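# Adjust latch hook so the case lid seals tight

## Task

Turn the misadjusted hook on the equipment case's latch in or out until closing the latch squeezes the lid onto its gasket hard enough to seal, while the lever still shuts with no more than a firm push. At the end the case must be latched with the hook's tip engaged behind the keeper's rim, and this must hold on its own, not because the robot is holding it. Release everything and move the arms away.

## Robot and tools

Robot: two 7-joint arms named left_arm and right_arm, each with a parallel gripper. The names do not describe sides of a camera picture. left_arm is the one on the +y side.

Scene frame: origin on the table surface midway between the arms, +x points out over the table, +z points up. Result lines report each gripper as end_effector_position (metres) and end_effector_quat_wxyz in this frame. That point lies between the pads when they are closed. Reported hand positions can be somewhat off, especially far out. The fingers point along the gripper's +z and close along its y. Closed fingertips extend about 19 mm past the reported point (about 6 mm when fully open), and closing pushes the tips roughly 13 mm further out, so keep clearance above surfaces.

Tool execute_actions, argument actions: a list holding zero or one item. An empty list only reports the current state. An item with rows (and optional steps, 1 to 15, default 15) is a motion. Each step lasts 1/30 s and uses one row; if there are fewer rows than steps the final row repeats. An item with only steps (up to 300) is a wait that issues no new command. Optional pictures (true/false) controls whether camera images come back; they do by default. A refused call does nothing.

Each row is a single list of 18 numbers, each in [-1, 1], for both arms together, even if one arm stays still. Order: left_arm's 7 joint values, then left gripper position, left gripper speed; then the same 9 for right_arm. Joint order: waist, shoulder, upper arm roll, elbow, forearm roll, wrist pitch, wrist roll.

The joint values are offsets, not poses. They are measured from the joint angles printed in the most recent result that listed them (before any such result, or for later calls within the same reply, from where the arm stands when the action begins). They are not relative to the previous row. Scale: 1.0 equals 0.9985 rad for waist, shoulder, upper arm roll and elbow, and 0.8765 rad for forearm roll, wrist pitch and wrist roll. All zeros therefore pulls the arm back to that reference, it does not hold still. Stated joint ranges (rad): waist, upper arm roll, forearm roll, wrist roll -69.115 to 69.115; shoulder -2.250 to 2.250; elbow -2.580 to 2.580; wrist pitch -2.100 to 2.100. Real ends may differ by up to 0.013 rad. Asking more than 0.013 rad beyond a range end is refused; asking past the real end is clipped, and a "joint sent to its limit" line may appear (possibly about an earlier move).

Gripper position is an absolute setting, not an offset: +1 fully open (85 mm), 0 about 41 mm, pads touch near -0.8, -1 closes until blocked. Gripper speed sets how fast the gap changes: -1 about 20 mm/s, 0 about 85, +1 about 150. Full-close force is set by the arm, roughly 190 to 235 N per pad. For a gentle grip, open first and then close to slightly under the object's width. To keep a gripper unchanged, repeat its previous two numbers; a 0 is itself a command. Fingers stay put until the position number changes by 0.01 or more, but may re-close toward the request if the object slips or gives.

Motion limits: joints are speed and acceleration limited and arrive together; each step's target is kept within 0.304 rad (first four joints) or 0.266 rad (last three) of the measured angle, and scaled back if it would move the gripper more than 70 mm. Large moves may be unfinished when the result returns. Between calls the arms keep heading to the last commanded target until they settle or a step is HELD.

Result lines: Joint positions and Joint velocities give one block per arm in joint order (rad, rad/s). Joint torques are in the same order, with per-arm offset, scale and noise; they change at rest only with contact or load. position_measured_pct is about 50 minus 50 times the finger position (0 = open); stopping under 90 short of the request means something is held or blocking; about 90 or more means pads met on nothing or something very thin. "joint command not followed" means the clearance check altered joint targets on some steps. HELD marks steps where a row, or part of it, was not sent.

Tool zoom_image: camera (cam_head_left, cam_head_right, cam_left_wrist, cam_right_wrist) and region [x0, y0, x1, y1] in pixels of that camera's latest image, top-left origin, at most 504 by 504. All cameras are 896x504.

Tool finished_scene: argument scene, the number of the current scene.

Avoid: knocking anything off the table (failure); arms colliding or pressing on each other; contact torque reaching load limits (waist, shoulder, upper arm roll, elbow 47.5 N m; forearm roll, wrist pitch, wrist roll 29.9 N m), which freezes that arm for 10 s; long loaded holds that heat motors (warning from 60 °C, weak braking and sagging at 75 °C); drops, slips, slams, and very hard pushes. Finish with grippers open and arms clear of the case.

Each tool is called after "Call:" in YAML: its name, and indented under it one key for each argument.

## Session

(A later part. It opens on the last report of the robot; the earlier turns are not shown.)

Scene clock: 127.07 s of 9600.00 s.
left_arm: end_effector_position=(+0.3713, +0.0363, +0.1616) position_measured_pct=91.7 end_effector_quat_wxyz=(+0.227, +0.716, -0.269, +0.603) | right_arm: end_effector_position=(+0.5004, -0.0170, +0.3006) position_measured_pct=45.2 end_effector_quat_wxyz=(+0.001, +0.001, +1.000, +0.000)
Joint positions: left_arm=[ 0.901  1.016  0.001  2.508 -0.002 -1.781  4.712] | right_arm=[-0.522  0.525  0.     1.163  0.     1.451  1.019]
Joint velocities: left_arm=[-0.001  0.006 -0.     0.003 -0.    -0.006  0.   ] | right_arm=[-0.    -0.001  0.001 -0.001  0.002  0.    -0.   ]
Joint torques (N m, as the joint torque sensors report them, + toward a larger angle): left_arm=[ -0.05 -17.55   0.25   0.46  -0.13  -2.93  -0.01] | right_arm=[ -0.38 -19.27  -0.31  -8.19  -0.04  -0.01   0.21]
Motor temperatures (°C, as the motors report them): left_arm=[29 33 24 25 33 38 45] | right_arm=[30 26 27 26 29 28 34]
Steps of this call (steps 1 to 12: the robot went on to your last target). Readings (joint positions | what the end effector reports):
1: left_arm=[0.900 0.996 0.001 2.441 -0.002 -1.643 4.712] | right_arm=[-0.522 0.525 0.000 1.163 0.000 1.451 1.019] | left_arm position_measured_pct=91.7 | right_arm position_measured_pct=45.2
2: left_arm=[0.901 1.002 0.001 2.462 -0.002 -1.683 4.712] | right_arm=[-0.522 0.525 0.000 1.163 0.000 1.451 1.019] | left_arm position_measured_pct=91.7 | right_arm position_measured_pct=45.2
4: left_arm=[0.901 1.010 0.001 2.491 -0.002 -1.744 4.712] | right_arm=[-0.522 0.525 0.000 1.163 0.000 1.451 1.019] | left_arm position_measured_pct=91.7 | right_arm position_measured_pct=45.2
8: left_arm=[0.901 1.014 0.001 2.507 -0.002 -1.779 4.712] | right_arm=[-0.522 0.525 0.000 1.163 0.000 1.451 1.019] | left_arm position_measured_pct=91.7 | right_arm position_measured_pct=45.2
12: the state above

Call:
execute_actions:
  actions:
    - {"rows":[[-0.18,0,0,0,0.002,0,0,-1,0, 0.0373,0.1034,0,-0.0814,0,-0.022,0.042,0.1,0]],"steps":15}
  pictures: false

Call:
execute_actions:
  actions:
    - {"steps":6}

Scene clock: 129.30 s of 9600.00 s.
left_arm: end_effector_position=(+0.4316, +0.1116, +0.1616) position_measured_pct=91.7 end_effector_quat_wxyz=(+0.172, +0.737, -0.205, +0.620) | right_arm: end_effector_position=(+0.5394, -0.0170, +0.2708) position_measured_pct=45.2 end_effector_quat_wxyz=(+0.000, +0.001, +1.000, -0.000)
Joint positions: left_arm=[ 0.726  1.016  0.     2.508 -0.    -1.781  4.712] | right_arm=[-0.486  0.627  0.     1.083  0.     1.432  1.056]
Joint velocities: left_arm=[-0.04  -0.001  0.007  0.001 -0.003 -0.001 -0.   ] | right_arm=[ 0.005  0.013 -0.001 -0.005 -0.001  0.     0.002]
Joint torques (N m, as the joint torque sensors report them, + toward a larger angle): left_arm=[  0.24 -17.41   0.26   0.2   -0.01  -2.8    0.05] | right_arm=[ -0.1  -20.77  -0.21  -8.15   0.04   0.     0.34]
Motor temperatures (°C, as the motors report them): left_arm=[29 33 24 25 33 38 45] | right_arm=[30 26 27 26 29 28 34]
Steps of this call (steps 1 to 30: the robot went on to your last target; steps 31 to 52: nothing new was sent; steps 53 to 67: all 15 steps of this action). Readings (joint positions | what the end effector reports):
53: left_arm=[0.900 1.016 0.001 2.508 -0.002 -1.782 4.712] | right_arm=[-0.522 0.526 0.000 1.163 0.000 1.452 1.019] | left_arm position_measured_pct=91.7 | right_arm position_measured_pct=45.2
54: left_arm=[0.893 1.016 0.002 2.508 -0.003 -1.782 4.712] | right_arm=[-0.519 0.533 -0.000 1.158 -0.000 1.451 1.021] | left_arm position_measured_pct=91.7 | right_arm position_measured_pct=45.2
56: left_arm=[0.863 1.016 0.003 2.508 -0.003 -1.781 4.712] | right_arm=[-0.509 0.562 -0.001 1.136 -0.000 1.446 1.030] | left_arm position_measured_pct=91.7 | right_arm position_measured_pct=45.2
60: left_arm=[0.774 1.016 0.000 2.508 -0.000 -1.781 4.712] | right_arm=[-0.489 0.617 0.001 1.092 0.001 1.434 1.052] | left_arm position_measured_pct=91.7 | right_arm position_measured_pct=45.2
67: the state above

Scene clock: 129.50 s of 9600.00 s.
left_arm: end_effector_position=(+0.4327, +0.1133, +0.1616) position_measured_pct=91.7 end_effector_quat_wxyz=(+0.171, +0.738, -0.203, +0.621) | right_arm: end_effector_position=(+0.5396, -0.0172, +0.2702) position_measured_pct=45.2 end_effector_quat_wxyz=(-0.000, +0.001, +1.000, -0.001)
Joint positions: left_arm=[ 0.722  1.016  0.001  2.508 -0.    -1.781  4.712] | right_arm=[-0.485  0.628  0.     1.082  0.     1.432  1.056]
Joint velocities: left_arm=[-0.008  0.     0.     0.001 -0.    -0.002  0.   ] | right_arm=[ 0.001  0.002  0.001  0.    -0.    -0.001 -0.001]
Joint torques (N m, as the joint torque sensors report them, + toward a larger angle): left_arm=[  0.35 -17.15  -0.13   0.17  -0.03  -2.88  -0.17] | right_arm=[ -0.22 -20.77  -0.39  -8.38   0.09  -0.05   0.06]
Motor temperatures (°C, as the motors report them): left_arm=[29 33 24 25 33 38 45] | right_arm=[30 26 27 26 29 28 34]
Steps of this call (steps 1 to 6: the robot went on to your last target). Readings (joint positions | what the end effector reports):
1: left_arm=[0.725 1.016 0.001 2.508 -0.000 -1.781 4.712] | right_arm=[-0.485 0.627 0.000 1.082 0.000 1.432 1.056] | left_arm position_measured_pct=91.7 | right_arm position_measured_pct=45.2
2: left_arm=[0.724 1.016 0.001 2.508 -0.000 -1.781 4.712] | right_arm=[-0.485 0.628 0.000 1.082 0.000 1.432 1.056] | left_arm position_measured_pct=91.7 | right_arm position_measured_pct=45.2
4: left_arm=[0.723 1.016 0.001 2.508 -0.000 -1.781 4.712] | right_arm=[-0.485 0.628 0.000 1.082 0.000 1.432 1.056] | left_arm position_measured_pct=91.7 | right_arm position_measured_pct=45.2
6: the state above

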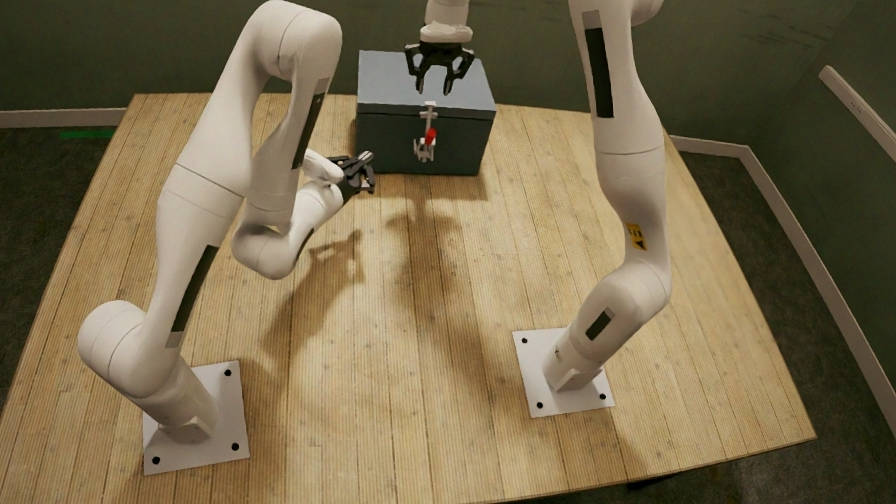

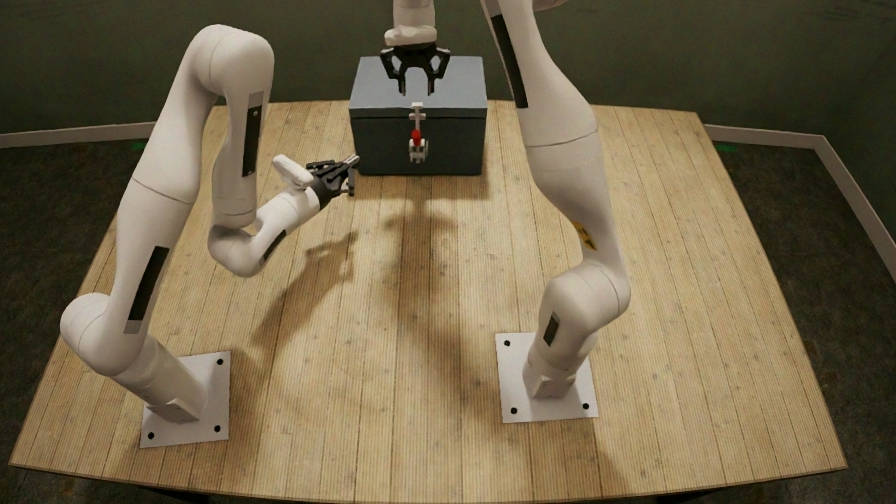

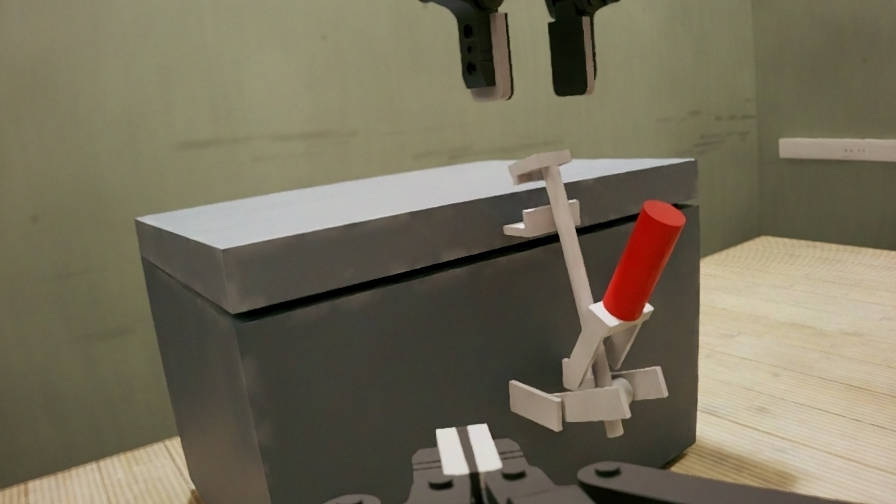

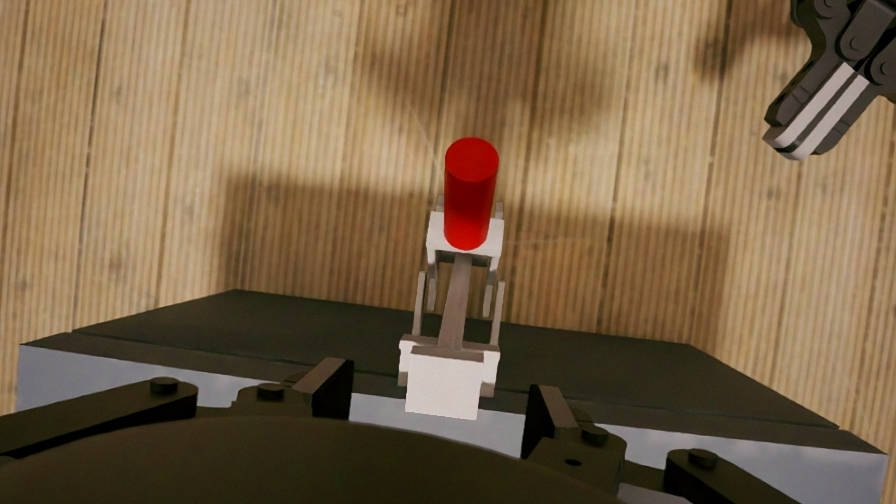

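Call:
execute_actions:
  actions:
    - {"rows":[[0,0,0,0,0,0,0,-1,0, 0.013,0.04,0,-0.08,-0.025,0.089,0.011,0.1,0],[0,0,0,0,0,0,0,-1,0, 0.013,0.04,0,-0.08,-0.025,0.089,0.011,0.1,0],[0,0,0,0,0,0,0,-1,0, 0.013,0.04,0,-0.08,-0.025,0.089,0.011,0.1,0],[0,0,0,0,0,0,0,-1,0, 0.026,0.085,0,-0.16,-0.05,0.178,0.022,0.1,0],[0,0,0,0,0,0,0,-1,0, 0.026,0.085,0,-0.16,-0.05,0.178,0.022,0.1,0],[0,0,0,0,0,0,0,-1,0, 0.026,0.085,0,-0.16,-0.05,0.178,0.022,0.1,0],[0,0,0,0,0,0,0,-1,0, 0.038,0.13,0,-0.24,-0.075,0.267,0.033,0.1,0],[0,0,0,0,0,0,0,-1,0, 0.038,0.13,0,-0.24,-0.075,0.267,0.033,0.1,0],[0,0,0,0,0,0,0,-1,0, 0.038,0.13,0,-0.24,-0.075,0.267,0.033,0.1,0],[0,0,0,0,0,0,0,-1,0, 0.051,0.18,0,-0.32,-0.10,0.356,0.044,0.1,0],[0,0,0,0,0,0,0,-1,0, 0.051,0.18,0,-0.32,-0.10,0.356,0.044,0.1,0],[0,0,0,0,0,0,0,-1,0, 0.051,0.18,0,-0.32,-0.10,0.356,0.044,0.1,0],[0,0,0,0,0,0,0,-1,0, 0.0639,0.2295,0,-0.4015,-0.1245,0.4455,0.055,0.1,0]],"steps":15}
  pictures: false

Call:
execute_actions:
  actions:
    - {"steps":14}

Scene clock: 145.27 s of 9600.00 s.
left_arm: end_effector_position=(+0.4327, +0.1133, +0.1616) position_measured_pct=91.7 end_effector_quat_wxyz=(+0.171, +0.738, -0.203, +0.621) | right_arm: end_effector_position=(+0.5459, -0.0156, +0.2702) position_measured_pct=45.2 end_effector_quat_wxyz=(-0.089, +0.004, +0.996, -0.001)
Joint positions: left_arm=[ 0.722  1.016  0.001  2.508 -0.    -1.781  4.712] | right_arm=[-0.438  0.795  0.     0.786 -0.081  1.721  1.091]
Joint velocities: left_arm=[-0.    -0.    -0.    -0.001 -0.     0.    -0.001] | right_arm=[ 0.121  0.456 -0.001 -0.763 -0.207  0.746  0.091]
Joint torques (N m, as the joint torque sensors report them, + toward a larger angle): left_arm=[  0.31 -17.18  -0.04   0.17  -0.16  -2.93  -0.02] | right_arm=[ -0.25 -23.86  -0.18  -7.91  -0.07   0.11   0.26]
Motor temperatures (°C, as the motors report them): left_arm=[29 33 24 25 33 38 45] | right_arm=[30 26 27 26 29 28 34]
Steps of this call (steps 1 to 15: the robot went on to your last target; steps 16 to 458: nothing new was sent; steps 459 to 473: all 15 steps of this action). Readings (joint positions | what the end effector reports):
459: left_arm=[0.722 1.016 0.001 2.508 -0.000 -1.781 4.712] | right_arm=[-0.485 0.629 0.000 1.081 0.000 1.433 1.056] | left_arm position_measured_pct=91.7 | right_arm position_measured_pct=45.2
460: left_arm=[0.722 1.016 0.001 2.508 -0.000 -1.781 4.712] | right_arm=[-0.484 0.633 0.000 1.075 -0.001 1.438 1.056] | left_arm position_measured_pct=91.7 | right_arm position_measured_pct=45.2
462: left_arm=[0.722 1.016 0.001 2.508 -0.000 -1.781 4.712] | right_arm=[-0.479 0.648 0.000 1.048 -0.009 1.464 1.060] | left_arm position_measured_pct=91.7 | right_arm position_measured_pct=45.2
466: left_arm=[0.722 1.016 0.001 2.508 -0.000 -1.781 4.712] | right_arm=[-0.465 0.694 0.000 0.961 -0.033 1.550 1.070] | left_arm position_measured_pct=91.7 | right_arm position_measured_pct=45.2
473: the state above

Scene clock: 145.73 s of 9600.00 s.
left_arm: end_effector_position=(+0.4327, +0.1133, +0.1616) position_measured_pct=91.7 end_effector_quat_wxyz=(+0.171, +0.738, -0.203, +0.621) | right_arm: end_effector_position=(+0.5459, -0.0172, +0.2685) position_measured_pct=45.2 end_effector_quat_wxyz=(-0.122, +0.001, +0.993, -0.000)
Joint positions: left_arm=[ 0.722  1.016  0.001  2.508 -0.    -1.781  4.712] | right_arm=[-0.422  0.857  0.     0.682 -0.109  1.823  1.104]
Joint velocities: left_arm=[ 0.    -0.     0.     0.     0.    -0.004 -0.   ] | right_arm=[ 0.001  0.006 -0.002 -0.002 -0.     0.001 -0.   ]
Joint torques (N m, as the joint torque sensors report them, + toward a larger angle): left_arm=[  0.07 -17.6   -0.04   0.37  -0.17  -2.86   0.08] | right_arm=[ -0.18 -23.29  -0.39  -8.    -0.31   0.35   0.03]
Motor temperatures (°C, as the motors report them): left_arm=[29 33 24 25 33 38 45] | right_arm=[30 26 27 26 29 28 34]
Steps of this call (steps 1 to 14: the robot went on to your last target). Readings (joint positions | what the end effector reports):
1: left_arm=[0.722 1.016 0.001 2.508 -0.000 -1.781 4.712] | right_arm=[-0.434 0.809 0.000 0.761 -0.087 1.745 1.094] | left_arm position_measured_pct=91.7 | right_arm position_measured_pct=45.2
2: left_arm=[0.722 1.016 0.001 2.508 -0.000 -1.781 4.712] | right_arm=[-0.431 0.822 0.000 0.739 -0.093 1.767 1.097] | left_arm position_measured_pct=91.7 | right_arm position_measured_pct=45.2
4: left_arm=[0.722 1.016 0.001 2.508 -0.000 -1.781 4.712] | right_arm=[-0.426 0.841 0.001 0.706 -0.102 1.800 1.101] | left_arm position_measured_pct=91.7 | right_arm position_measured_pct=45.2
8: left_arm=[0.722 1.016 0.001 2.508 -0.000 -1.781 4.712] | right_arm=[-0.422 0.853 0.001 0.684 -0.108 1.821 1.104] | left_arm position_measured_pct=91.7 | right_arm position_measured_pct=45.2
14: the state above

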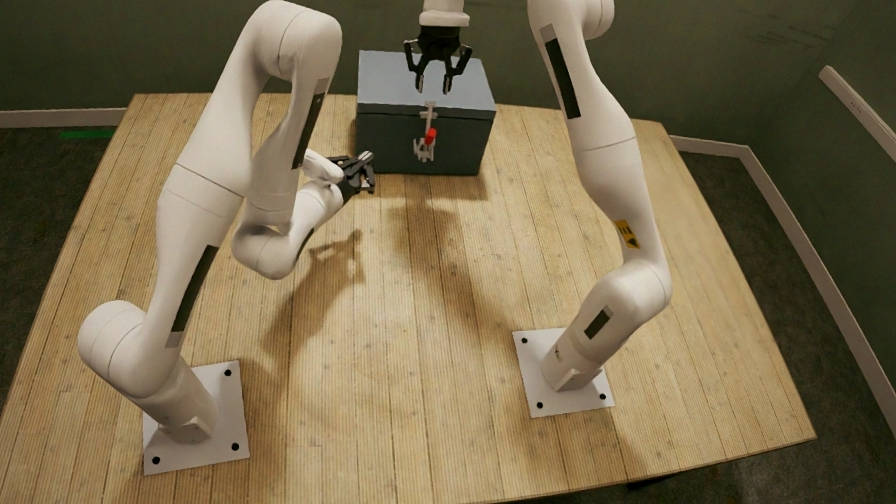

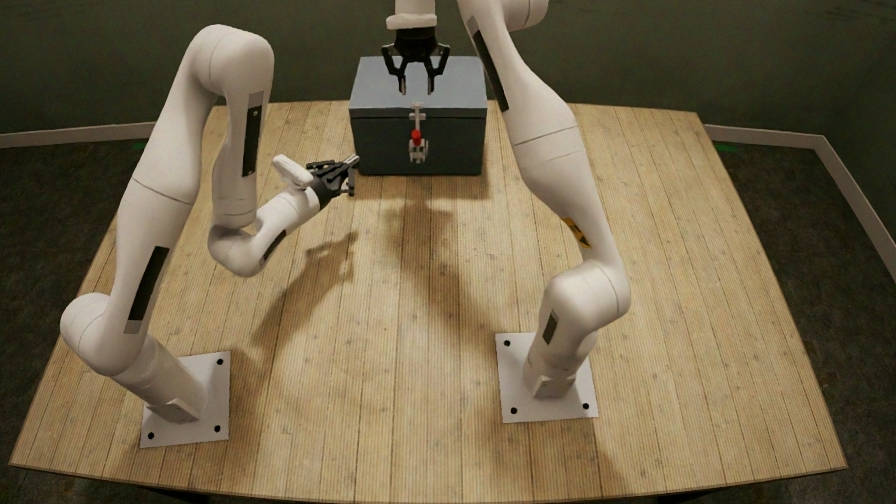

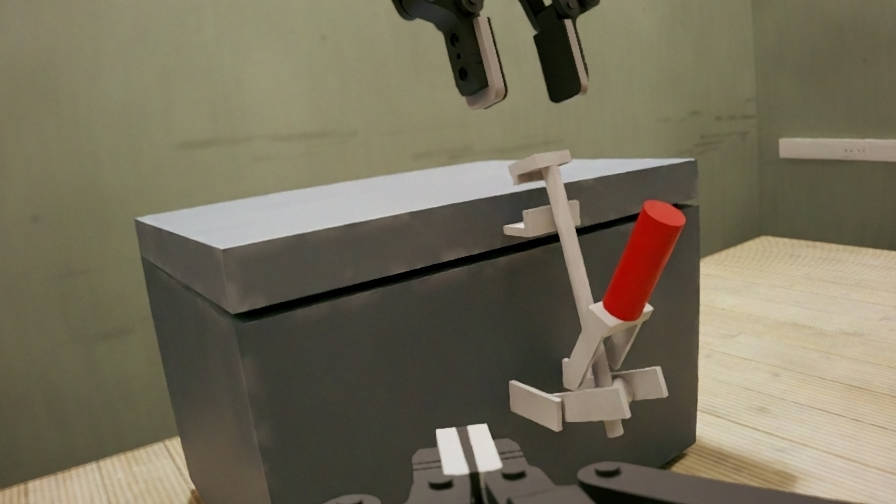

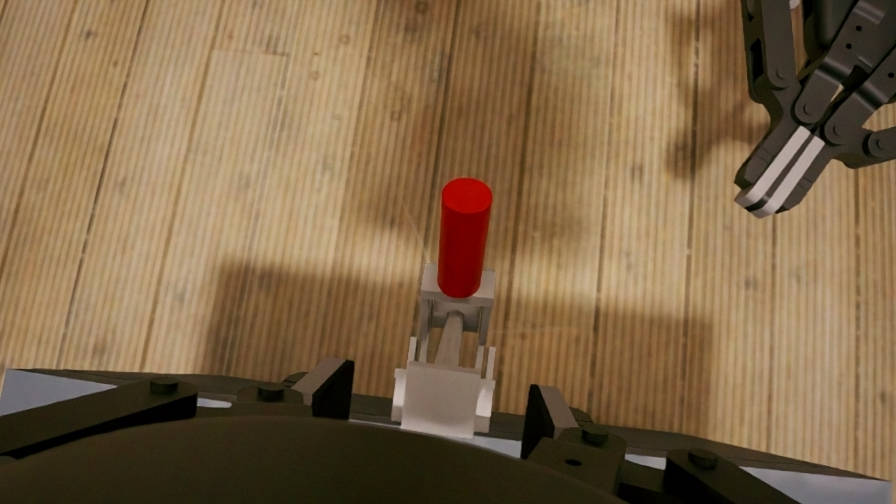

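Call:
execute_actions:
  actions:
    - {"rows":[[0,0,0,0,0,0,0,-1,0, -0.0015,-0.009,0,0.04,0,-0.038,0.002,-0.1,0],[0,0,0,0,0,0,0,-1,0, -0.0015,-0.009,0,0.04,0,-0.038,0.002,-0.1,0],[0,0,0,0,0,0,0,-1,0, -0.0015,-0.009,0,0.04,0,-0.038,0.002,-0.1,0],[0,0,0,0,0,0,0,-1,0, -0.003,-0.016,0,0.08,0,-0.076,0.005,-0.1,0],[0,0,0,0,0,0,0,-1,0, -0.003,-0.016,0,0.08,0,-0.076,0.005,-0.1,0],[0,0,0,0,0,0,0,-1,0, -0.003,-0.016,0,0.08,0,-0.076,0.005,-0.1,0],[0,0,0,0,0,0,0,-1,0, -0.004,-0.021,0,0.118,0.001,-0.114,0.007,-0.1,0],[0,0,0,0,0,0,0,-1,0, -0.004,-0.021,0,0.118,0.001,-0.114,0.007,-0.1,0],[0,0,0,0,0,0,0,-1,0, -0.004,-0.021,0,0.118,0.001,-0.114,0.007,-0.1,0],[0,0,0,0,0,0,0,-1,0, -0.0052,-0.0228,0,0.1537,0.0014,-0.1503,0.0097,-0.1,0]],"steps":15}
  pictures: false

Call:
execute_actions:
  actions:
    - {"steps":8}

Scene clock: 148.67 s of 9600.00 s.
left_arm: end_effector_position=(+0.4327, +0.1133, +0.1616) position_measured_pct=91.7 end_effector_quat_wxyz=(+0.171, +0.738, -0.203, +0.621) | right_arm: end_effector_position=(+0.5385, -0.0172, +0.2362) position_measured_pct=54.8 end_effector_quat_wxyz=(-0.121, +0.001, +0.993, +0.000)
Joint positions: left_arm=[ 0.722  1.016  0.001  2.508 -0.    -1.781  4.712] | right_arm=[-0.426  0.835  0.     0.827 -0.108  1.698  1.112]
Joint velocities: left_arm=[ 0.     0.     0.    -0.     0.     0.001 -0.   ] | right_arm=[-0.004 -0.002  0.001  0.133  0.002 -0.119  0.007]
Joint torques (N m, as the joint torque sensors report them, + toward a larger angle): left_arm=[  0.04 -17.17  -0.14   0.43  -0.03  -2.9    0.27] | right_arm=[  0.6  -24.83  -0.2   -8.27  -0.37   0.47   0.04]
Motor temperatures (°C, as the motors report them): left_arm=[29 33 24 25 33 38 45] | right_arm=[30 26 27 26 29 28 34]
Steps of this call (steps 1 to 30: the robot went on to your last target; steps 31 to 73: nothing new was sent; steps 74 to 88: all 15 steps of this action). Readings (joint positions | what the end effector reports):
74: left_arm=[0.722 1.016 0.001 2.508 -0.000 -1.781 4.712] | right_arm=[-0.421 0.857 0.000 0.682 -0.109 1.822 1.104] | left_arm position_measured_pct=91.7 | right_arm position_measured_pct=45.2
75: left_arm=[0.722 1.016 0.001 2.508 -0.000 -1.781 4.712] | right_arm=[-0.422 0.855 0.000 0.688 -0.109 1.818 1.104] | left_arm position_measured_pct=91.7 | right_arm position_measured_pct=45.6
77: left_arm=[0.722 1.016 0.001 2.508 -0.000 -1.781 4.712] | right_arm=[-0.422 0.850 0.000 0.706 -0.109 1.802 1.105] | left_arm position_measured_pct=91.7 | right_arm position_measured_pct=49.6
81: left_arm=[0.722 1.016 0.001 2.508 -0.000 -1.781 4.712] | right_arm=[-0.424 0.842 0.000 0.753 -0.109 1.763 1.108] | left_arm position_measured_pct=91.7 | right_arm position_measured_pct=54.4
88: the state above

Scene clock: 148.93 s of 9600.00 s.
left_arm: end_effector_position=(+0.4327, +0.1133, +0.1616) position_measured_pct=91.7 end_effector_quat_wxyz=(+0.171, +0.738, -0.203, +0.621) | right_arm: end_effector_position=(+0.5380, -0.0173, +0.2345) position_measured_pct=54.8 end_effector_quat_wxyz=(-0.121, +0.001, +0.993, +0.000)
Joint positions: left_arm=[ 0.722  1.016  0.001  2.508 -0.    -1.781  4.712] | right_arm=[-0.427  0.834  0.     0.835 -0.108  1.691  1.112]
Joint velocities: left_arm=[ 0.     0.     0.    -0.    -0.    -0.001 -0.001] | right_arm=[-0.    -0.003  0.001  0.002 -0.    -0.     0.002]
Joint torques (N m, as the joint torque sensors report them, + toward a larger angle): left_arm=[  0.07 -17.36  -0.11   0.16   0.04  -2.56  -0.02] | right_arm=[ -0.24 -23.68  -0.28  -7.34  -0.5    0.47   0.14]
Motor temperatures (°C, as the motors report them): left_arm=[29 33 24 25 33 38 45] | right_arm=[30 26 27 26 29 28 34]
Steps of this call (steps 1 to 8: the robot went on to your last target). Readings (joint positions | what the end effector reports):
1: left_arm=[0.722 1.016 0.001 2.508 -0.000 -1.781 4.712] | right_arm=[-0.427 0.835 0.000 0.830 -0.108 1.695 1.112] | left_arm position_measured_pct=91.7 | right_arm position_measured_pct=54.8
2: left_arm=[0.722 1.016 0.001 2.508 -0.000 -1.781 4.712] | right_arm=[-0.427 0.835 0.000 0.832 -0.108 1.693 1.112] | left_arm position_measured_pct=91.7 | right_arm position_measured_pct=54.8
4: left_arm=[0.722 1.016 0.001 2.508 -0.000 -1.781 4.712] | right_arm=[-0.427 0.835 0.000 0.834 -0.108 1.692 1.112] | left_arm position_measured_pct=91.7 | right_arm position_measured_pct=54.8
8: the state above

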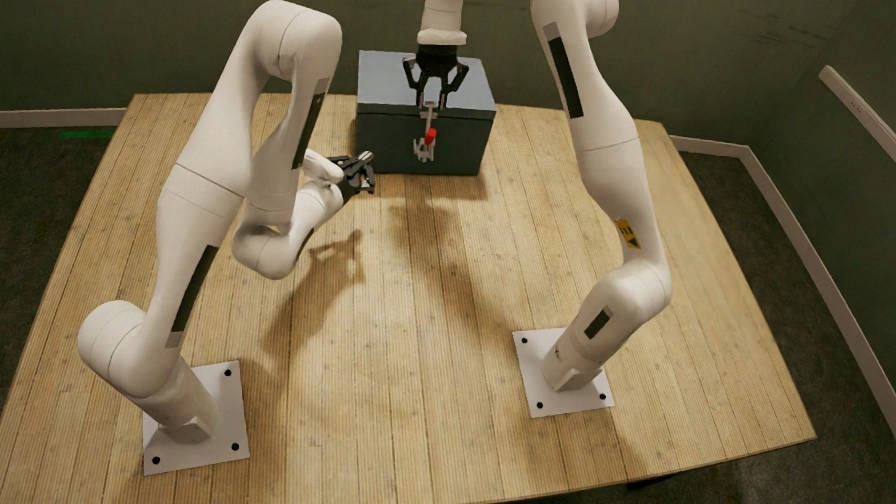

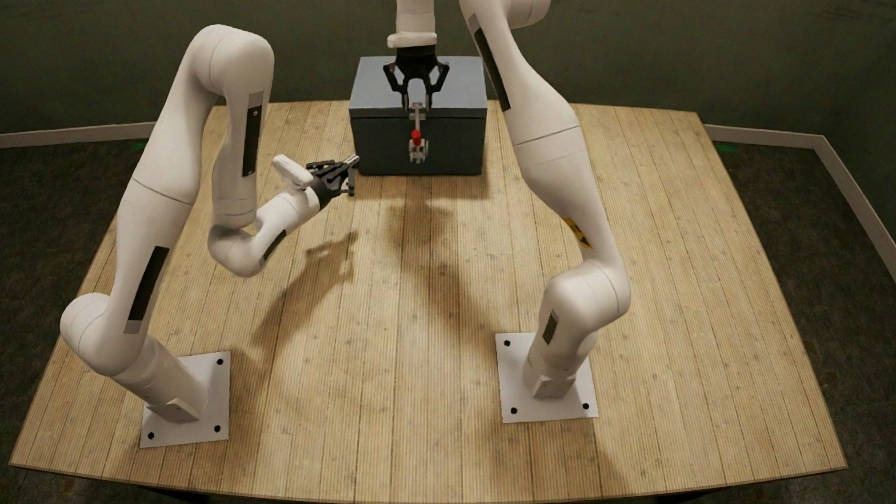

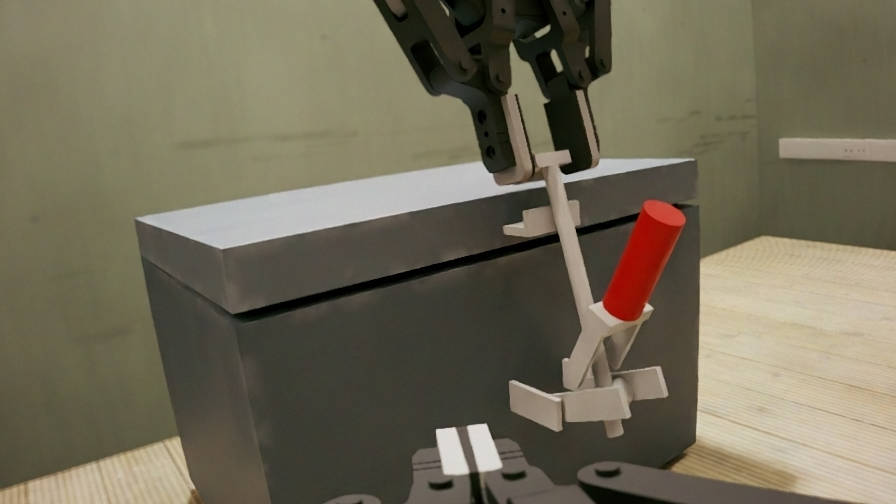

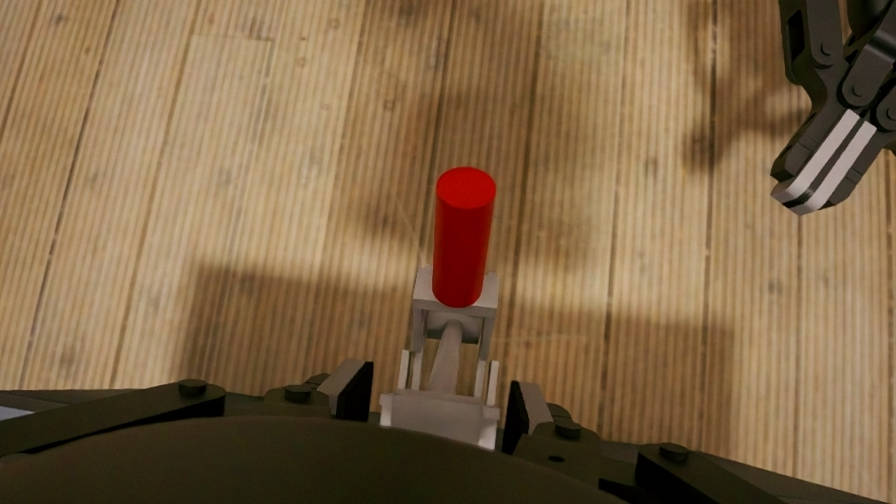

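Call:
zoom_image:
  camera: "cam_left_wrist"
  region: [460, 90, 640, 250]

Region (460, 90, 640, 250) of cam_left_wrist's 896x504 image, scaled by 2.800.

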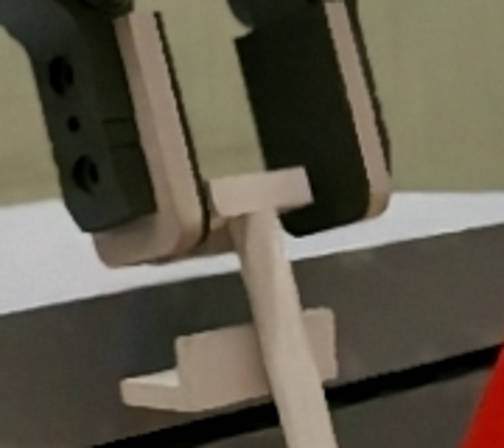

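Call:
execute_actions:
  actions:
    - {"rows":[[0,0,0,0,0,0,0,-1,0, 0,0,0,0,0,0,0,-0.42,-0.5]],"steps":15}

Scene clock: 151.07 s of 9600.00 s.
left_arm: end_effector_position=(+0.4327, +0.1133, +0.1616) position_measured_pct=91.7 end_effector_quat_wxyz=(+0.171, +0.738, -0.203, +0.621) | right_arm: end_effector_position=(+0.5380, -0.0172, +0.2346) position_measured_pct=69.4 end_effector_quat_wxyz=(-0.121, +0.001, +0.993, +0.000)
Joint positions: left_arm=[ 0.722  1.016  0.001  2.508 -0.    -1.781  4.712] | right_arm=[-0.427  0.834  0.     0.835 -0.108  1.691  1.112]
Joint velocities: left_arm=[-0.     0.    -0.     0.     0.    -0.001  0.   ] | right_arm=[ 0.     0.    -0.001 -0.001 -0.001  0.001  0.001]
Joint torques (N m, as the joint torque sensors report them, + toward a larger angle): left_arm=[  0.15 -17.26   0.3    0.08  -0.24  -2.84   0.18] | right_arm=[ -0.04 -23.27  -0.31  -8.02  -0.44   0.52   0.04]
Motor temperatures (°C, as the motors report them): left_arm=[29 33 24 25 33 38 45] | right_arm=[30 26 27 26 29 28 34]
Steps of this call (steps 1 to 15: the robot went on to your last target; steps 16 to 49: nothing new was sent; steps 50 to 64: all 15 steps of this action). Readings (joint positions | what the end effector reports):
50: left_arm=[0.722 1.016 0.001 2.508 -0.000 -1.781 4.712] | right_arm=[-0.427 0.834 0.000 0.835 -0.108 1.691 1.112] | left_arm position_measured_pct=91.7 | right_arm position_measured_pct=54.8
51: left_arm=[0.722 1.016 0.001 2.508 -0.000 -1.781 4.712] | right_arm=[-0.427 0.834 0.000 0.835 -0.108 1.691 1.112] | left_arm position_measured_pct=91.7 | right_arm position_measured_pct=55.2
53: left_arm=[0.722 1.016 0.001 2.508 -0.000 -1.781 4.712] | right_arm=[-0.427 0.834 0.000 0.835 -0.108 1.691 1.112] | left_arm position_measured_pct=91.7 | right_arm position_measured_pct=57.5
57: left_arm=[0.722 1.016 0.001 2.508 -0.000 -1.781 4.712] | right_arm=[-0.427 0.834 0.000 0.835 -0.108 1.691 1.112] | left_arm position_measured_pct=91.7 | right_arm position_measured_pct=64.7
64: the state above

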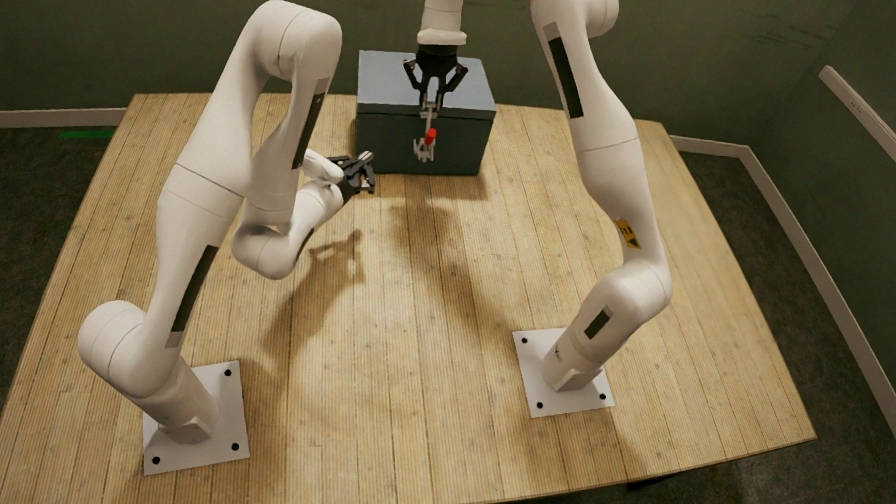

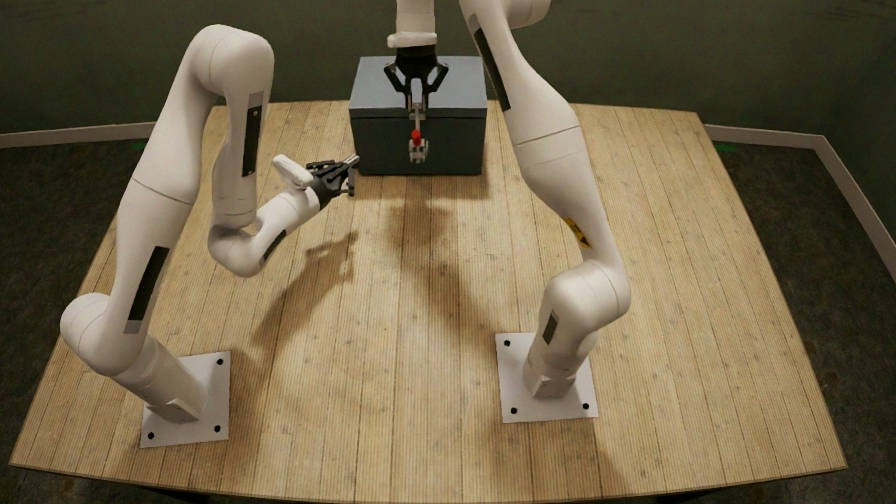

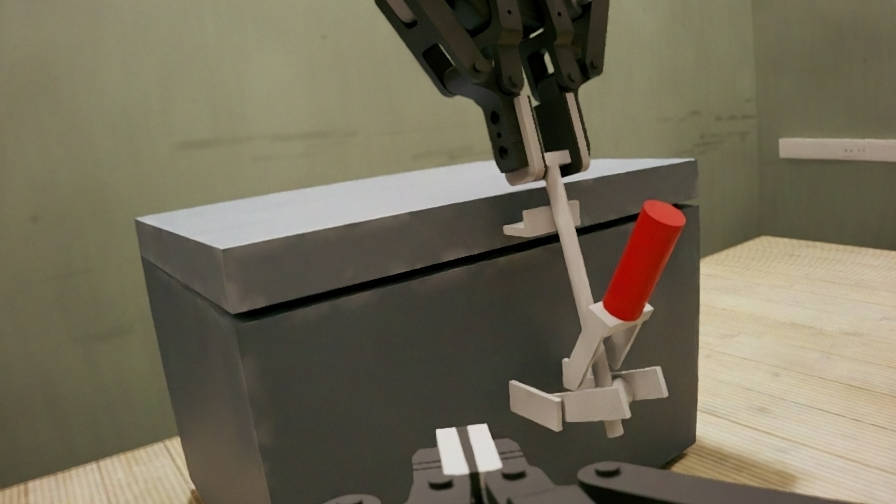

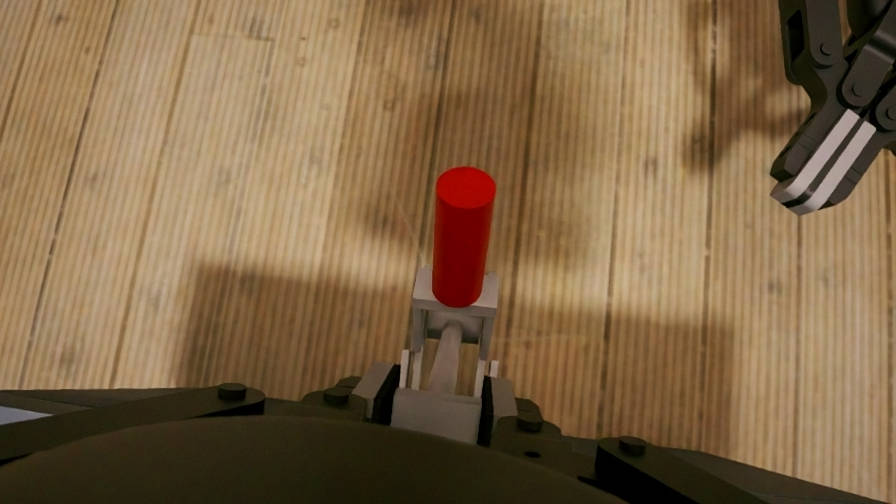

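Call:
execute_actions:
  actions:
    - {"rows":[[0,0,0,0,0,0,0,-1,0, 0,0,0,0,0,0,0,-0.5,-0.5],[0,0,0,0,0,0,0,-1,0, 0,0,0,0,0,0,0,-0.5,-0.5],[0,0,0,0,0,0,0,-1,0, 0,0,0,0,0,0,0,-0.5,-0.5],[0,0,0,0,0,0,0,-1,0, -0.005,-0.019,0,0.033,0.007,-0.032,-0.004,-0.5,-0.5],[0,0,0,0,0,0,0,-1,0, -0.008,-0.030,0,0.053,0.011,-0.051,-0.007,-0.5,-0.5],[0,0,0,0,0,0,0,-1,0, -0.012,-0.044,0,0.078,0.017,-0.076,-0.010,-0.5,-0.5],[0,0,0,0,0,0,0,-1,0, -0.016,-0.058,0,0.103,0.023,-0.101,-0.014,-0.5,-0.5],[0,0,0,0,0,0,0,-1,0, -0.020,-0.073,0,0.128,0.028,-0.126,-0.017,-0.5,-0.5],[0,0,0,0,0,0,0,-1,0, -0.024,-0.086,0,0.152,0.034,-0.151,-0.020,-0.5,-0.5],[0,0,0,0,0,0,0,-1,0, -0.028,-0.100,0,0.177,0.040,-0.176,-0.024,-0.5,-0.5],[0,0,0,0,0,0,0,-1,0, -0.032,-0.113,0,0.201,0.045,-0.201,-0.027,-0.5,-0.5],[0,0,0,0,0,0,0,-1,0, -0.036,-0.127,0,0.225,0.051,-0.225,-0.030,-0.5,-0.5],[0,0,0,0,0,0,0,-1,0, -0.0403,-0.1399,0,0.2484,0.0566,-0.25,-0.0338,-0.5,-0.5]],"steps":15}
  pictures: false

Call:
execute_actions:
  actions:
    - {"steps":12}

Scene clock: 155.83 s of 9600.00 s.
left_arm: end_effector_position=(+0.4327, +0.1133, +0.1616) position_measured_pct=91.7 end_effector_quat_wxyz=(+0.171, +0.738, -0.203, +0.621) | right_arm: end_effector_position=(+0.5275, -0.0171, +0.2365) position_measured_pct=70.6 end_effector_quat_wxyz=(-0.075, +0.002, +0.997, +0.000)
Joint positions: left_arm=[ 0.722  1.016  0.001  2.508 -0.    -1.781  4.712] | right_arm=[-0.456  0.727  0.001  1.019 -0.071  1.529  1.09 ]
Joint velocities: left_arm=[-0.001 -0.     0.    -0.001 -0.    -0.001 -0.   ] | right_arm=[-0.095 -0.318 -0.004  0.577  0.121 -0.528 -0.073]
Joint torques (N m, as the joint torque sensors report them, + toward a larger angle): left_arm=[  0.09 -17.28   0.01   0.46  -0.17  -2.8    0.12] | right_arm=[  0.18 -19.11  -0.76  -7.    -0.8   -0.17   0.18]
Motor temperatures (°C, as the motors report them): left_arm=[29 33 24 25 33 38 45] | right_arm=[30 26 27 26 29 28 34]
Steps of this call (steps 1 to 15: the robot went on to your last target; steps 16 to 128: nothing new was sent; steps 129 to 143: all 15 steps of this action). Readings (joint positions | what the end effector reports):
129: left_arm=[0.722 1.016 0.001 2.508 -0.000 -1.781 4.712] | right_arm=[-0.427 0.834 0.000 0.835 -0.108 1.691 1.112] | left_arm position_measured_pct=91.7 | right_arm position_measured_pct=69.4
130: left_arm=[0.722 1.016 0.001 2.508 -0.000 -1.781 4.712] | right_arm=[-0.427 0.834 0.000 0.835 -0.108 1.691 1.112] | left_arm position_measured_pct=91.7 | right_arm position_measured_pct=69.4
132: left_arm=[0.722 1.016 0.001 2.508 -0.000 -1.781 4.712] | right_arm=[-0.427 0.833 0.000 0.836 -0.107 1.690 1.112] | left_arm position_measured_pct=91.7 | right_arm position_measured_pct=70.6
136: left_arm=[0.722 1.016 0.001 2.508 -0.000 -1.781 4.712] | right_arm=[-0.434 0.807 0.001 0.881 -0.099 1.653 1.107] | left_arm position_measured_pct=91.7 | right_arm position_measured_pct=70.6
143: the state above

Scene clock: 156.23 s of 9600.00 s.
left_arm: end_effector_position=(+0.4327, +0.1133, +0.1616) position_measured_pct=91.7 end_effector_quat_wxyz=(+0.171, +0.738, -0.203, +0.621) | right_arm: end_effector_position=(+0.5228, -0.0171, +0.2349) position_measured_pct=70.6 end_effector_quat_wxyz=(-0.061, +0.001, +0.998, +0.000)
Joint positions: left_arm=[ 0.722  1.016  0.001  2.508 -0.    -1.781  4.712] | right_arm=[-0.467  0.694  0.     1.082 -0.058  1.472  1.083]
Joint velocities: left_arm=[ 0.    -0.    -0.     0.001  0.    -0.     0.001] | right_arm=[-0.002 -0.002 -0.     0.006 -0.    -0.002  0.   ]
Joint torques (N m, as the joint torque sensors report them, + toward a larger angle): left_arm=[  0.2  -17.38   0.2    0.27  -0.14  -2.72   0.01] | right_arm=[  0.36 -21.63   0.03  -6.93  -0.05   0.11   0.25]
Motor temperatures (°C, as the motors report them): left_arm=[29 33 24 25 33 38 45] | right_arm=[30 26 27 26 29 28 34]
Steps of this call (steps 1 to 12: the robot went on to your last target). Readings (joint positions | what the end effector reports):
1: left_arm=[0.722 1.016 0.001 2.508 -0.000 -1.781 4.712] | right_arm=[-0.459 0.717 0.001 1.037 -0.067 1.512 1.088] | left_arm position_measured_pct=91.7 | right_arm position_measured_pct=70.6
2: left_arm=[0.722 1.016 0.001 2.508 -0.000 -1.781 4.712] | right_arm=[-0.462 0.710 0.000 1.052 -0.064 1.498 1.086] | left_arm position_measured_pct=91.7 | right_arm position_measured_pct=70.6
4: left_arm=[0.722 1.016 0.001 2.508 -0.000 -1.781 4.712] | right_arm=[-0.465 0.700 0.000 1.071 -0.060 1.480 1.084] | left_arm position_measured_pct=91.7 | right_arm position_measured_pct=70.6
8: left_arm=[0.722 1.016 0.001 2.508 -0.000 -1.781 4.712] | right_arm=[-0.466 0.695 0.000 1.080 -0.058 1.473 1.083] | left_arm position_measured_pct=91.7 | right_arm position_measured_pct=70.6
12: the state above

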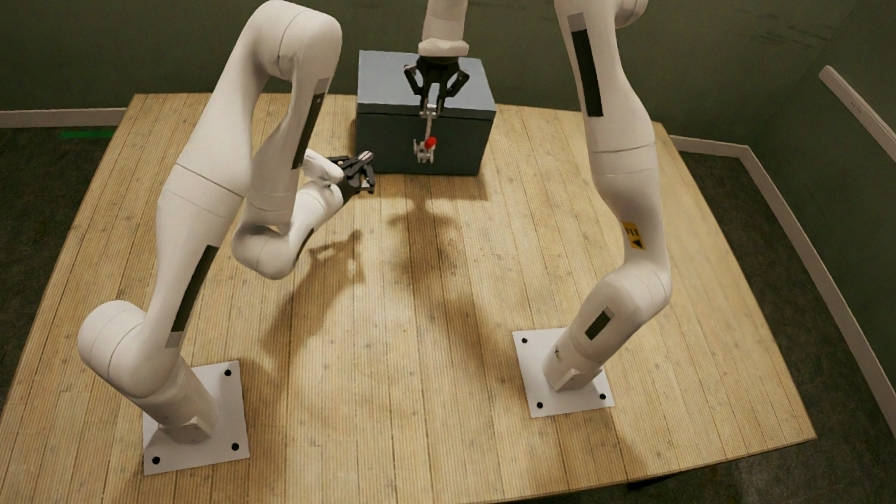

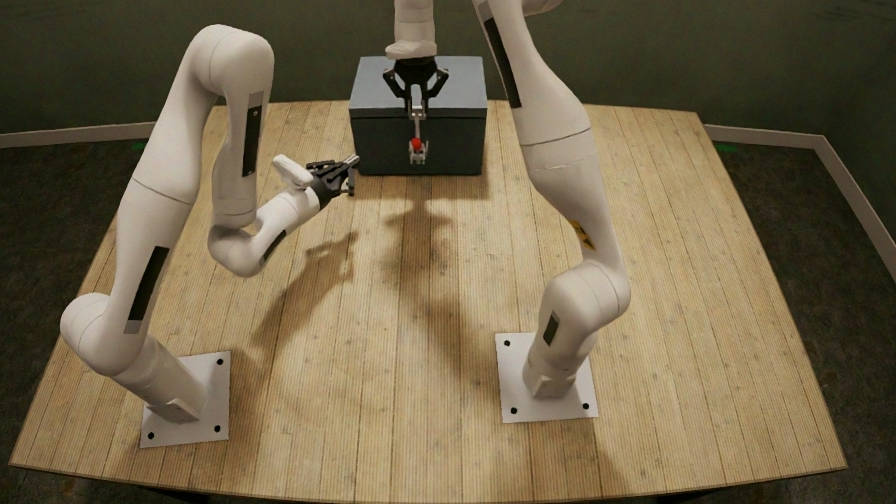

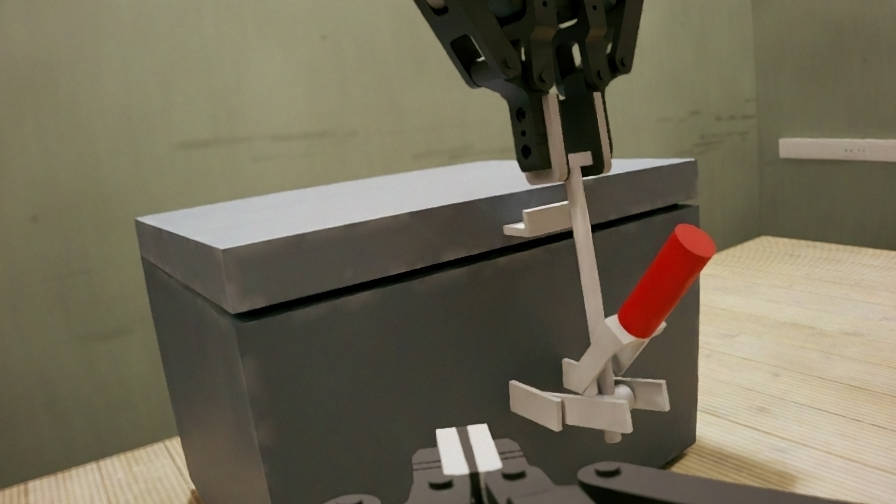

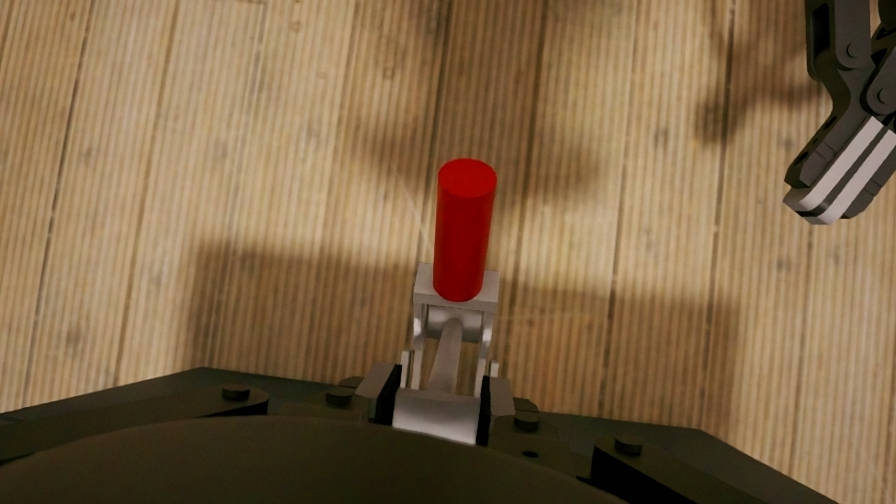

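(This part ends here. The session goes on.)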